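# Seat three pins by depth in a block

## Task

The block has three holes, each of a different depth. Insert every pin with its red end pointing upward into the hole that leaves the whole red section above the block surface and none of the non-red section. Each pin must stay seated on its own at the end; a pin that is only in place because a gripper still holds it does not count.

## Robot and tools

Robot: two 7-joint arms, left_arm and right_arm, each ending in a two-finger gripper that opens to 140 mm. Bases in the scene frame: left_arm at (-0.025, +0.455, 0) m, right_arm at (+0.033, -0.419, 0) m, both yawed only slightly. Joint ranges (rad), base to gripper: waist -2.744..2.744, shoulder -1.784..1.784, upper arm roll -2.901..2.901, elbow -3.042..-0.152, forearm roll -2.807..2.807, wrist pitch 0.544..4.517, wrist roll -3.016..3.016. Load limits (N m): waist 35, shoulder 35, upper arm roll 32, elbow 30, forearm roll 12, wrist pitch 12, wrist roll 12; a carried object adds to them.

Frames: the scene frame has its origin on the table top midway between the arms, +z up, +x pointing out across the table, and left_arm on the +y side. The arm names do not tell you which side of an image an arm appears on. Each gripper has its own frame: the fingers extend along its +z and close along its y. The reported end_effector_position is the spot between the pads when shut; the fingertips extend about 33 mm past it when closed and 9 mm when fully open. Closing pushes the tips roughly 24 mm further out, so keep that margin above surfaces.

The 18-number row (used by execute_actions and move): one flat list covering both arms. Order: left_arm dx, dy, dz, rx, ry, rz, left_gripper position, force_limit, speed, then the same nine for right_arm/right_gripper. All values are in [-1, 1]; include both arms even if one stays put. dx..rz are an offset, not a pose: they are expressed in that gripper's own axes and counted from the gripper pose printed in the most recent result showing it (before any such result in the scene, and for second or later calls in one reply, from where the gripper is when the action begins). Scale: 1.0 = 0.6 m of translation or 180 degrees; rx, ry, rz form one rotation vector. Every row is relative to that same starting pose, not to the row before. Zero offsets therefore pull an arm back to that reference; they are not a hold. To keep an arm still, send the offset back to its wanted pose in the first call of a reply and zeros in later calls.

Gripper numbers are absolute commands. position: +1 fully open, about -0.8 pads touching, -1 close until blocked. force_limit: about 14 N at -1, 60 N at 0, 107 N at +1 (for parts up to 40 mm wide). speed: finger gap rate about 30 mm/s at -1, 140 at 0, 250 at +1. A 0 is a real command, so repeat a gripper's previous three numbers to leave it unchanged.

Tools:
- execute_actions: "actions" is a list holding at most one item. Empty list = just report state (with pictures). {"rows": [[18 numbers], ...], "steps": n} runs up to 15 rows for n steps (1 to 15, default 15, at least 6), each step 1/30 s; the final row repeats if rows run out. {"steps": n} without rows is a wait of up to 300 steps counted from the previous result, your reply time included. Optional "pictures": true adds images.
- move: "target" is one 18-number row as above; "speed" is top path speed in m/s, 0.002 to 0.5, default 0.25 (rotation up to twice that in rad/s). Grippers follow straight paths that finish together, lasting 0.5 to 10 s; they do not avoid obstacles or each other and may lag or overshoot, notably with a nearly straight arm. Faster moves and targets set deeper past a contact hit and press harder. Finger numbers are applied at the start.
- wait: "seconds" 0 to 10; nothing new is sent.
- zoom_image: "camera" one of cam_head_left, cam_head_right, cam_high, cam_low, cam_left_wrist, cam_right_wrist (all 896x504); "region" [x0, y0, x1, y1] in pixels from the top-left corner, no larger than 504 by 504.
- read_manual: optional "section", only "licences"; no motion.
- finished_scene: "scene" = number of the current scene; irreversible, reports success, and the result must hold afterwards.

Control details: each step, the commanded pose is limited to within 70 mm and 16 degrees of the measured pose, and position wins over orientation when both cannot be met. After an action ends an arm continues only to its last clipped pose, so far targets need follow-up calls. Each execute_actions result is sampled 6 steps before the action ends; those steps then run during your reply, which keeps the simulation running.

Reading results: the state line shows each gripper's position (m) and quat_wxyz in the scene frame; at long reach it may be somewhat off. "Hand target" appears only when nothing is pending. "pose unreachable" means the clearance check altered or blocked that arm's command; HELD flags steps not fully sent. object_status: 0 moving, 1 blocked while opening, 2 blocked while closing (a grasp: check for this after closing), 3 reached target or pads met. position_measured is in counts, 3 open to 230 shut, nonlinear. To squeeze harder while status is 2, raise force_limit and switch position between -1 and -0.98. A move adds a "move:" line with its ending (done, off_target, moving, held, fault), any limits (paced = pose clipped; held = steps blocked, after which the arm may suddenly speed up) and each gripper's distance from target.

Avoid: anything leaving the table, dropping or slamming parts, hard pushes, the arms striking each other, and joint torque at the load limit (a TORQUE FAULT freezes that arm 10 s). Sustained holding heats motors; heed MOTOR HOT before an OVER-TEMPERATURE FAULT brakes the arm. Held or loose parts may occasionally be nudged by outside tugs.

Each tool is called after ">>>" as name(argument=value, ...) on one line, values as JSON.

## Session

>>> execute_actions(actions=[])

Scene clock: 0.00 s of 7600.00 s.
left_arm: end_effector_position=(+0.2096, +0.4764, +0.1485) position_measured=3 object_status=3 end_effector_quat_wxyz=(+0.537, +0.415, -0.518, +0.521) | right_arm: end_effector_position=(+0.1265, -0.1257, +0.3713) position_measured=3 object_status=3 end_effector_quat_wxyz=(-0.343, +0.648, -0.599, +0.323)
Joint positions: left_arm=[ 0.711  0.624  0.145 -2.237 -0.594  1.167  1.578] | right_arm=[ 1.302 -0.937  0.622 -2.655 -0.493  1.704  1.737]
Joint velocities: left_arm=[-0.    -0.    -0.001 -0.     0.001 -0.    -0.001] | right_arm=[-0.001  0.     0.     0.    -0.     0.    -0.001]
Hand target (left_arm): +0.210, +0.476, +0.148; +0.537, +0.415, -0.518, +0.521
Hand target (right_arm): +0.126, -0.126, +0.371; -0.343, +0.648, -0.599, +0.323

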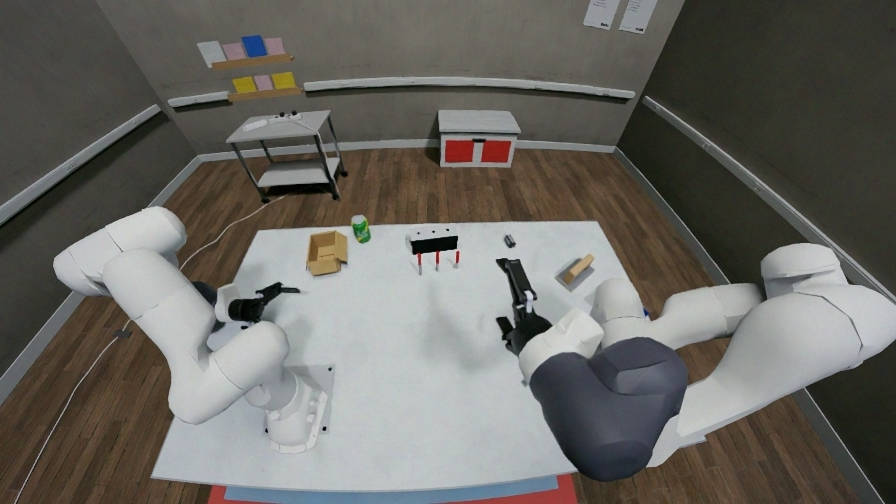

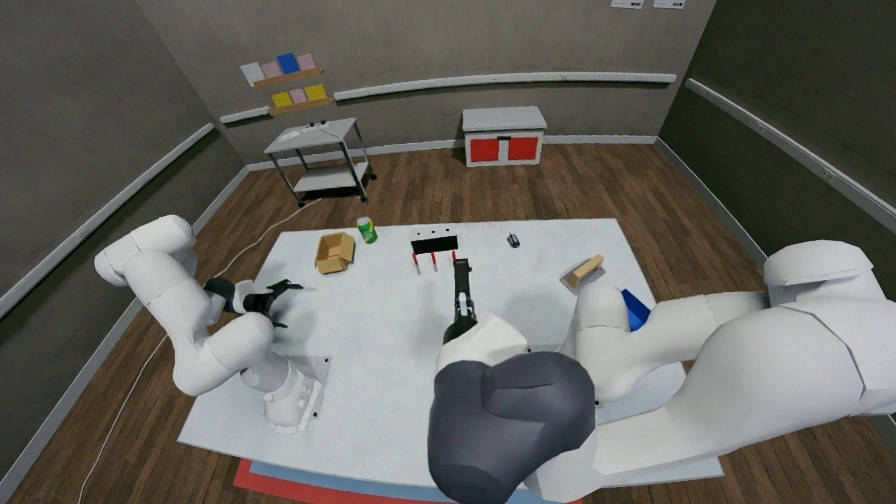

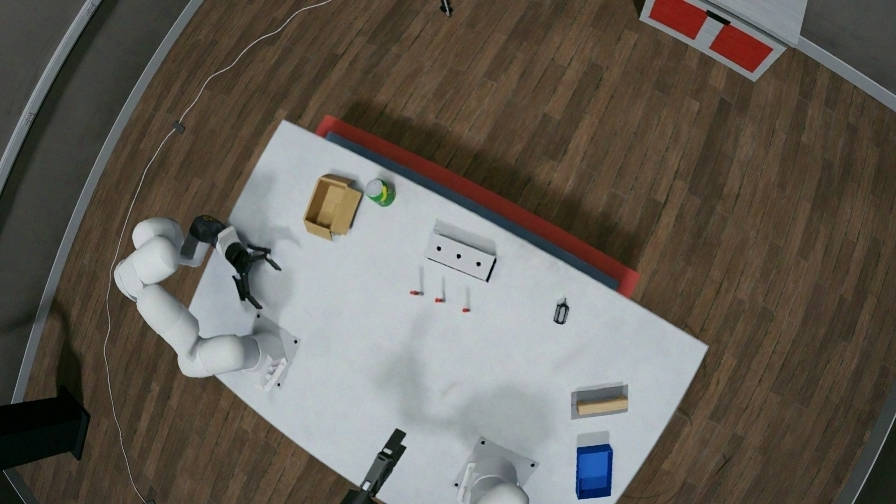

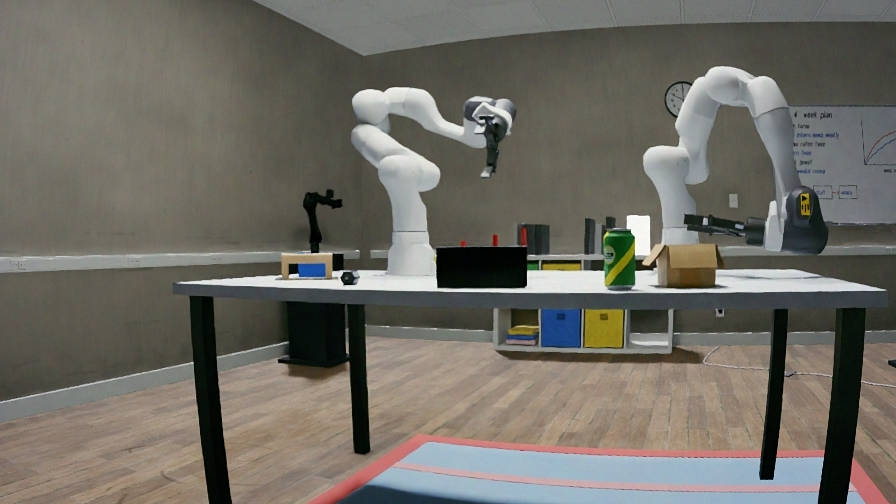

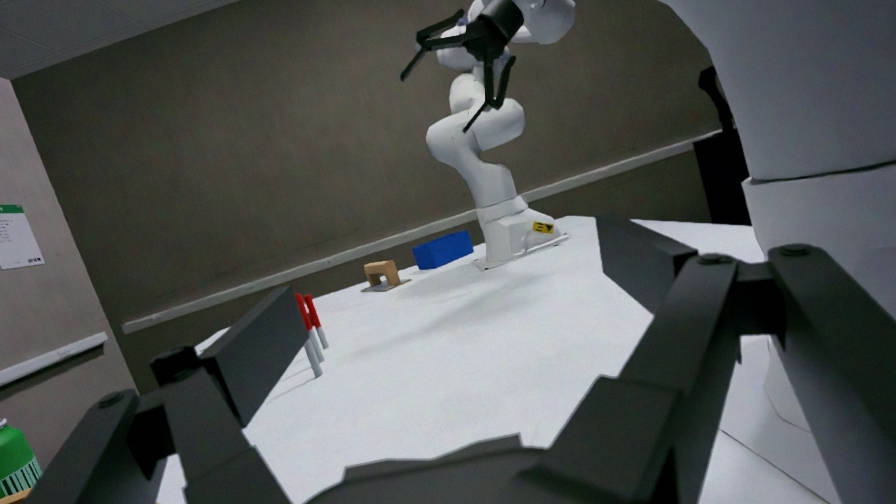

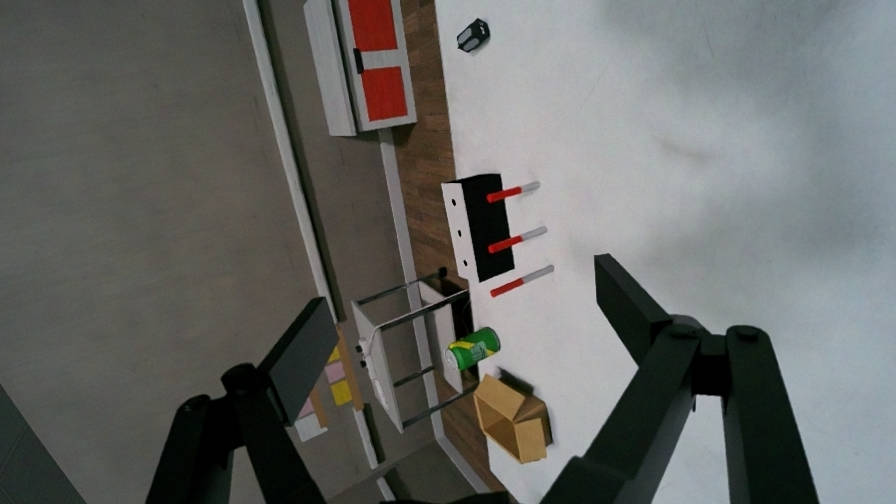

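>>> move(target=[0,0,0,0,0,0,1,0,0,-0.185,-0.068,0.643,-0.305,0,0,-0.2,0,0], speed=0.3)

Scene clock: 3.17 s of 7600.00 s.
left_arm: end_effector_position=(+0.2096, +0.4764, +0.1485) position_measured=3 object_status=3 end_effector_quat_wxyz=(+0.537, +0.415, -0.518, +0.521) | right_arm: end_effector_position=(+0.4746, +0.0020, +0.1888) position_measured=154 object_status=3 end_effector_quat_wxyz=(-0.012, +0.724, -0.690, +0.021)
Joint positions: left_arm=[ 0.711  0.624  0.145 -2.237 -0.594  1.167  1.578] | right_arm=[ 1.072  0.203 -0.354 -1.909  0.033  2.125  0.702]
Joint velocities: left_arm=[ 0.     0.001  0.001 -0.001 -0.    -0.    -0.001] | right_arm=[-0.    -0.    -0.     0.    -0.    -0.003 -0.029]
Hand target (left_arm): +0.210, +0.476, +0.148; +0.537, +0.415, -0.518, +0.521
Hand target (right_arm): +0.473, +0.002, +0.188; -0.009, +0.728, -0.685, +0.019
Off the commanded pose (left_arm): 0.000 m, 0 deg.
Off the commanded pose (right_arm): 0.016 m, 2 deg.
Kept back: nothing.
move: off_target (right_arm)

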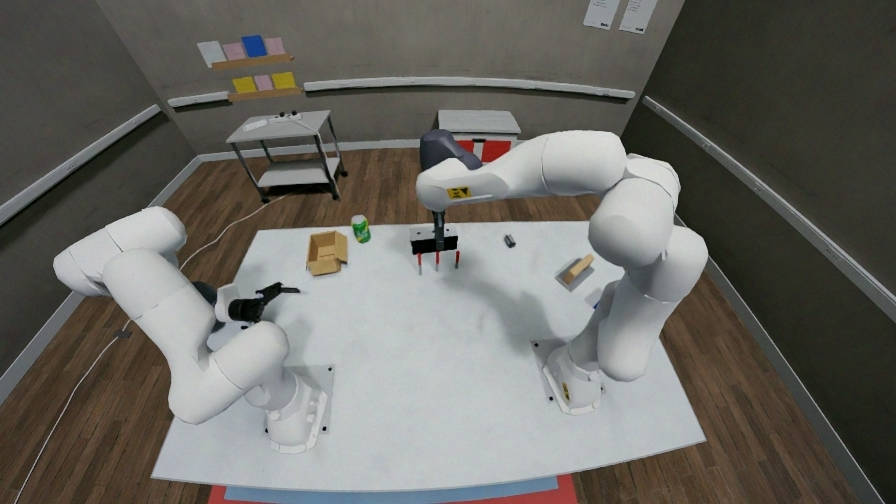

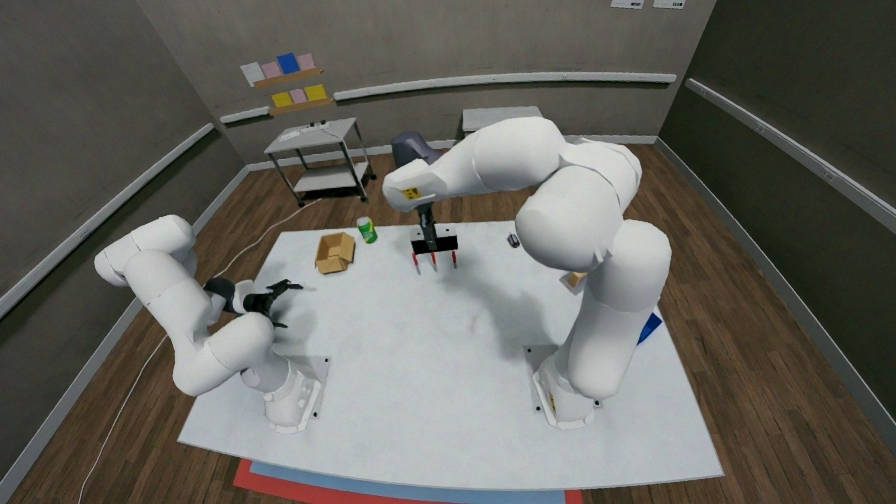

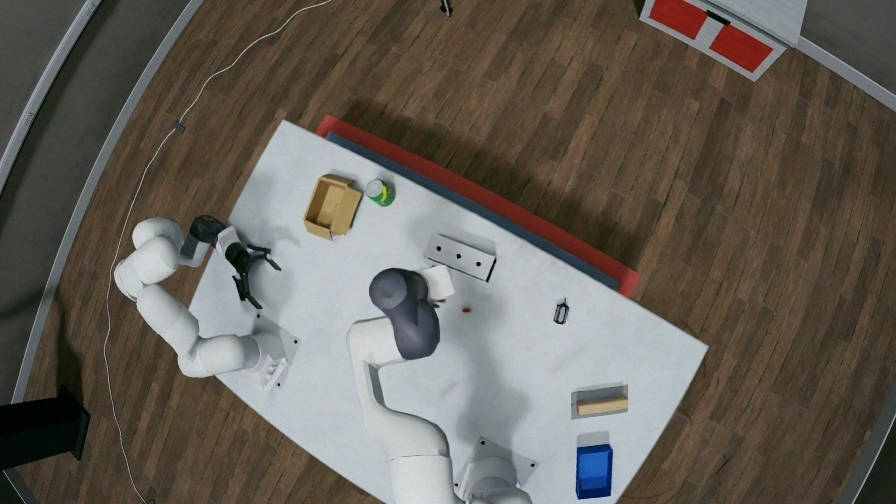

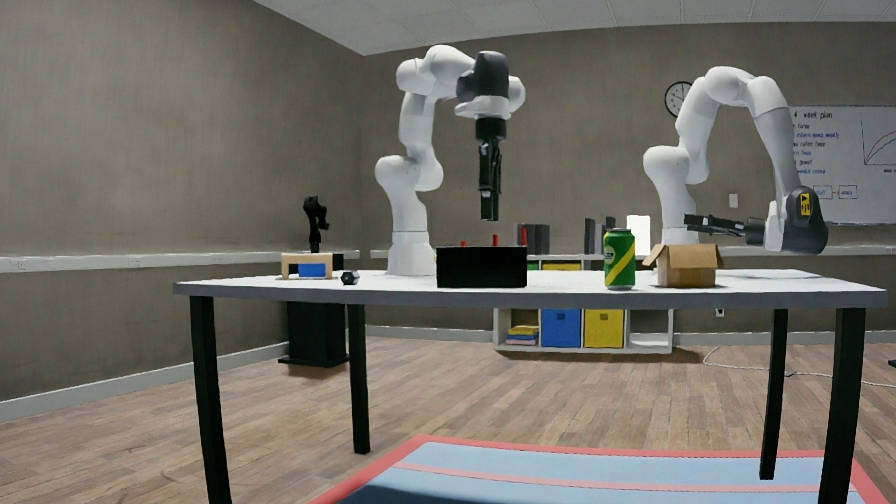

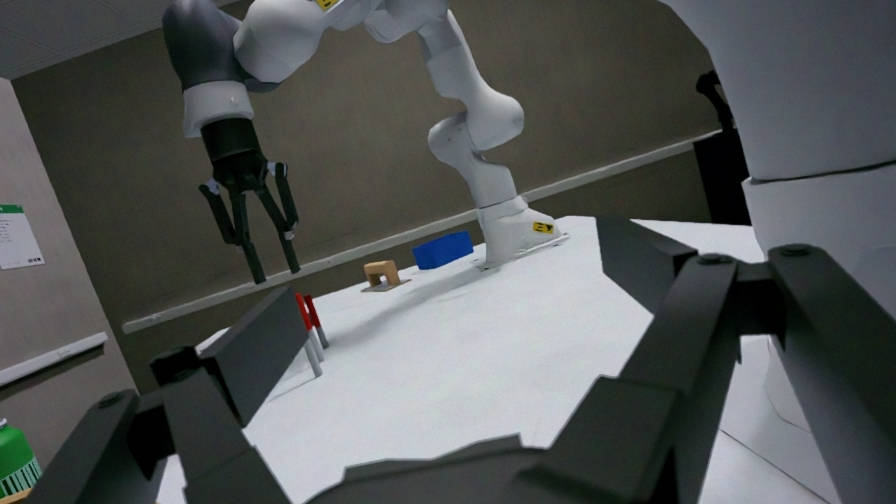

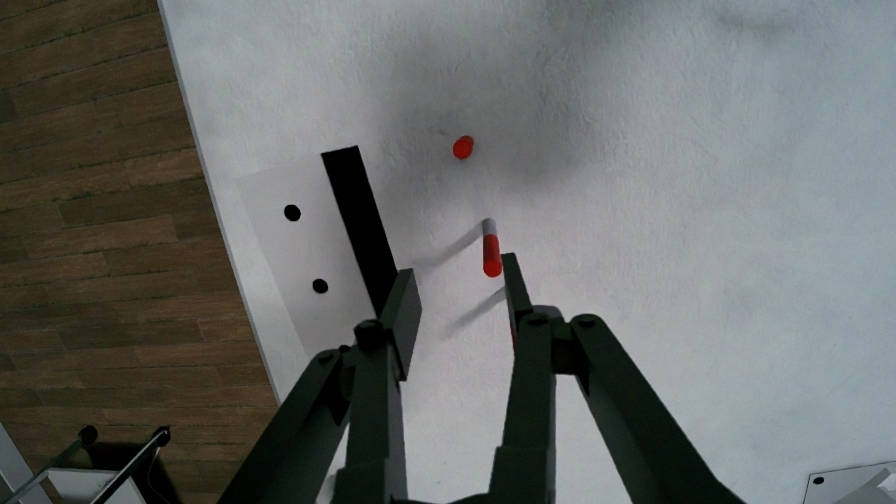

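>>> move(target=[0,0,0,0,0,0,1,0,0,-0.024,0.03,0.035,-0.008,-0.004,0,-0.2,0,0], speed=0.1)

Scene clock: 4.20 s of 7600.00 s.
left_arm: end_effector_position=(+0.2096, +0.4764, +0.1485) position_measured=3 object_status=3 end_effector_quat_wxyz=(+0.537, +0.415, -0.518, +0.521) | right_arm: end_effector_position=(+0.4574, +0.0127, +0.1673) position_measured=154 object_status=3 end_effector_quat_wxyz=(-0.005, +0.726, -0.687, +0.010)
Joint positions: left_arm=[ 0.711  0.624  0.145 -2.237 -0.594  1.167  1.578] | right_arm=[ 1.079  0.224 -0.337 -1.934  0.065  2.154  0.7  ]
Joint velocities: left_arm=[ 0.001 -0.    -0.     0.001  0.001 -0.001  0.   ] | right_arm=[-0.001  0.001 -0.002 -0.002  0.007  0.012  0.003]
Hand target (left_arm): +0.210, +0.476, +0.148; +0.537, +0.415, -0.518, +0.521
Hand target (right_arm): +0.457, +0.015, +0.167; -0.007, +0.724, -0.690, +0.008
Off the commanded pose (left_arm): 0.000 m, 0 deg.
Off the commanded pose (right_arm): 0.003 m, 1 deg.
Kept back: nothing.
move: done

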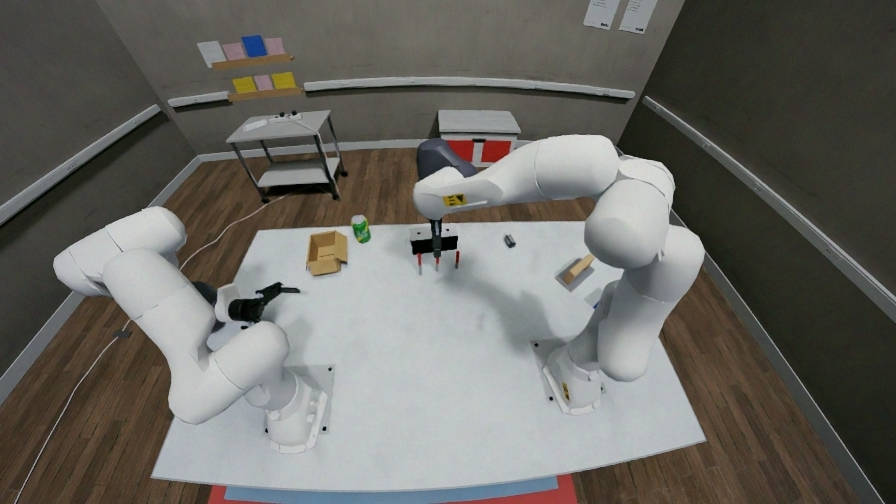

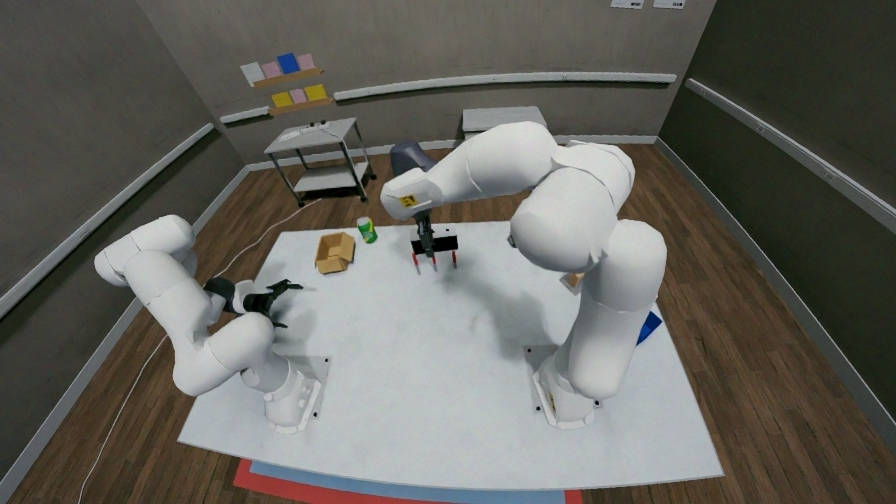

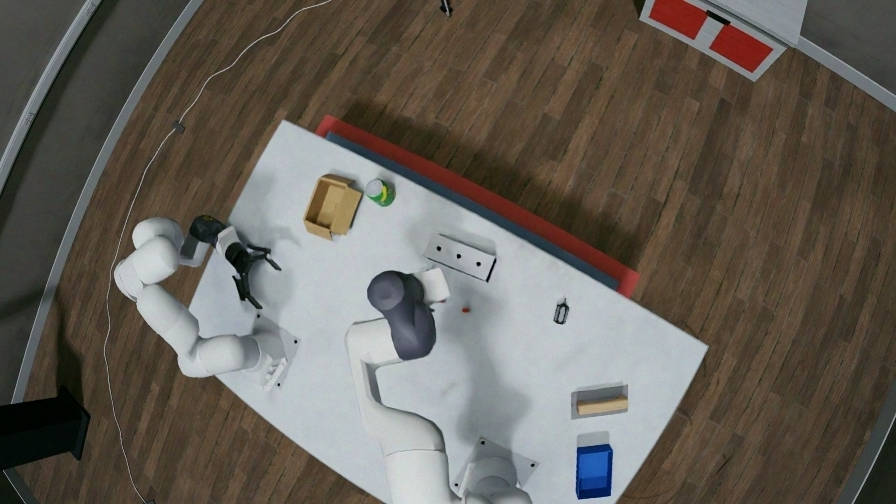

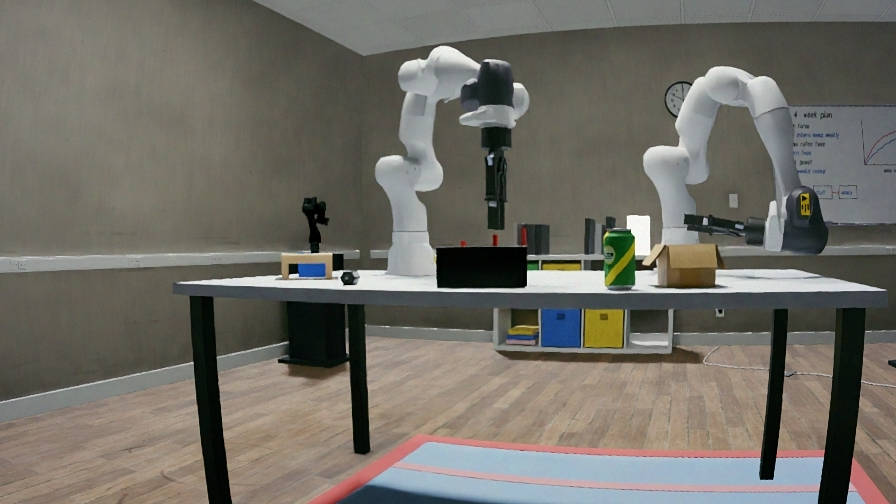

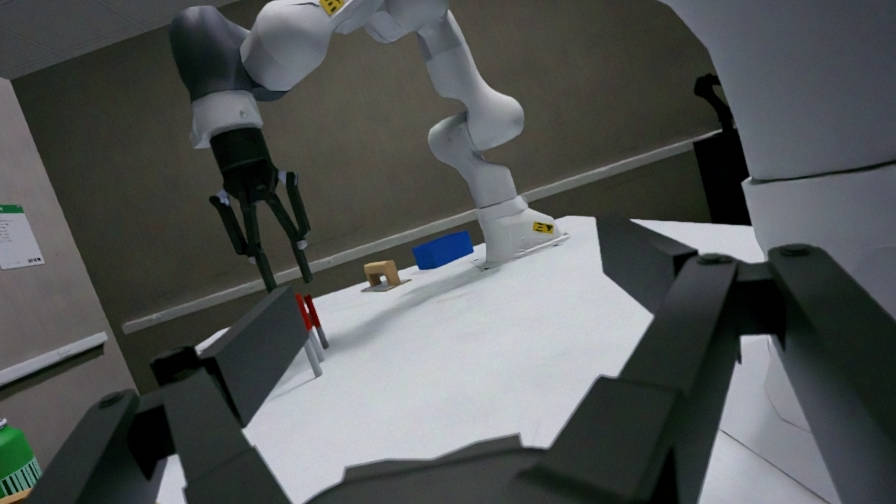

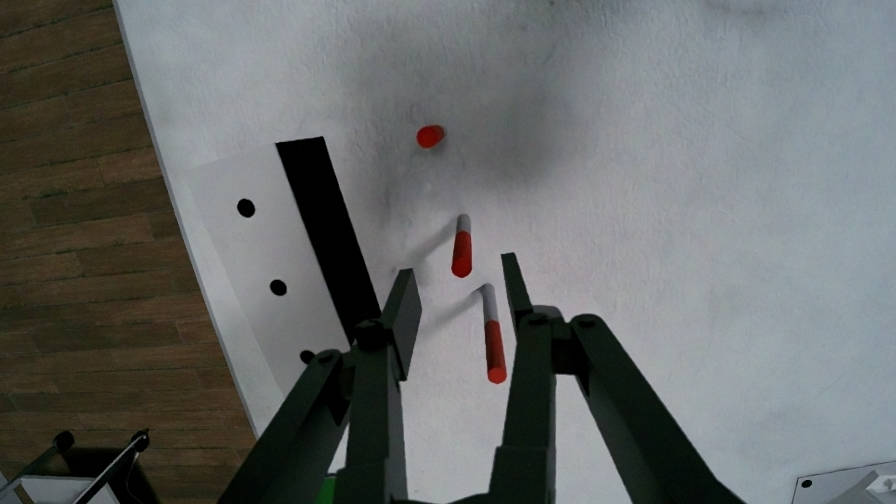

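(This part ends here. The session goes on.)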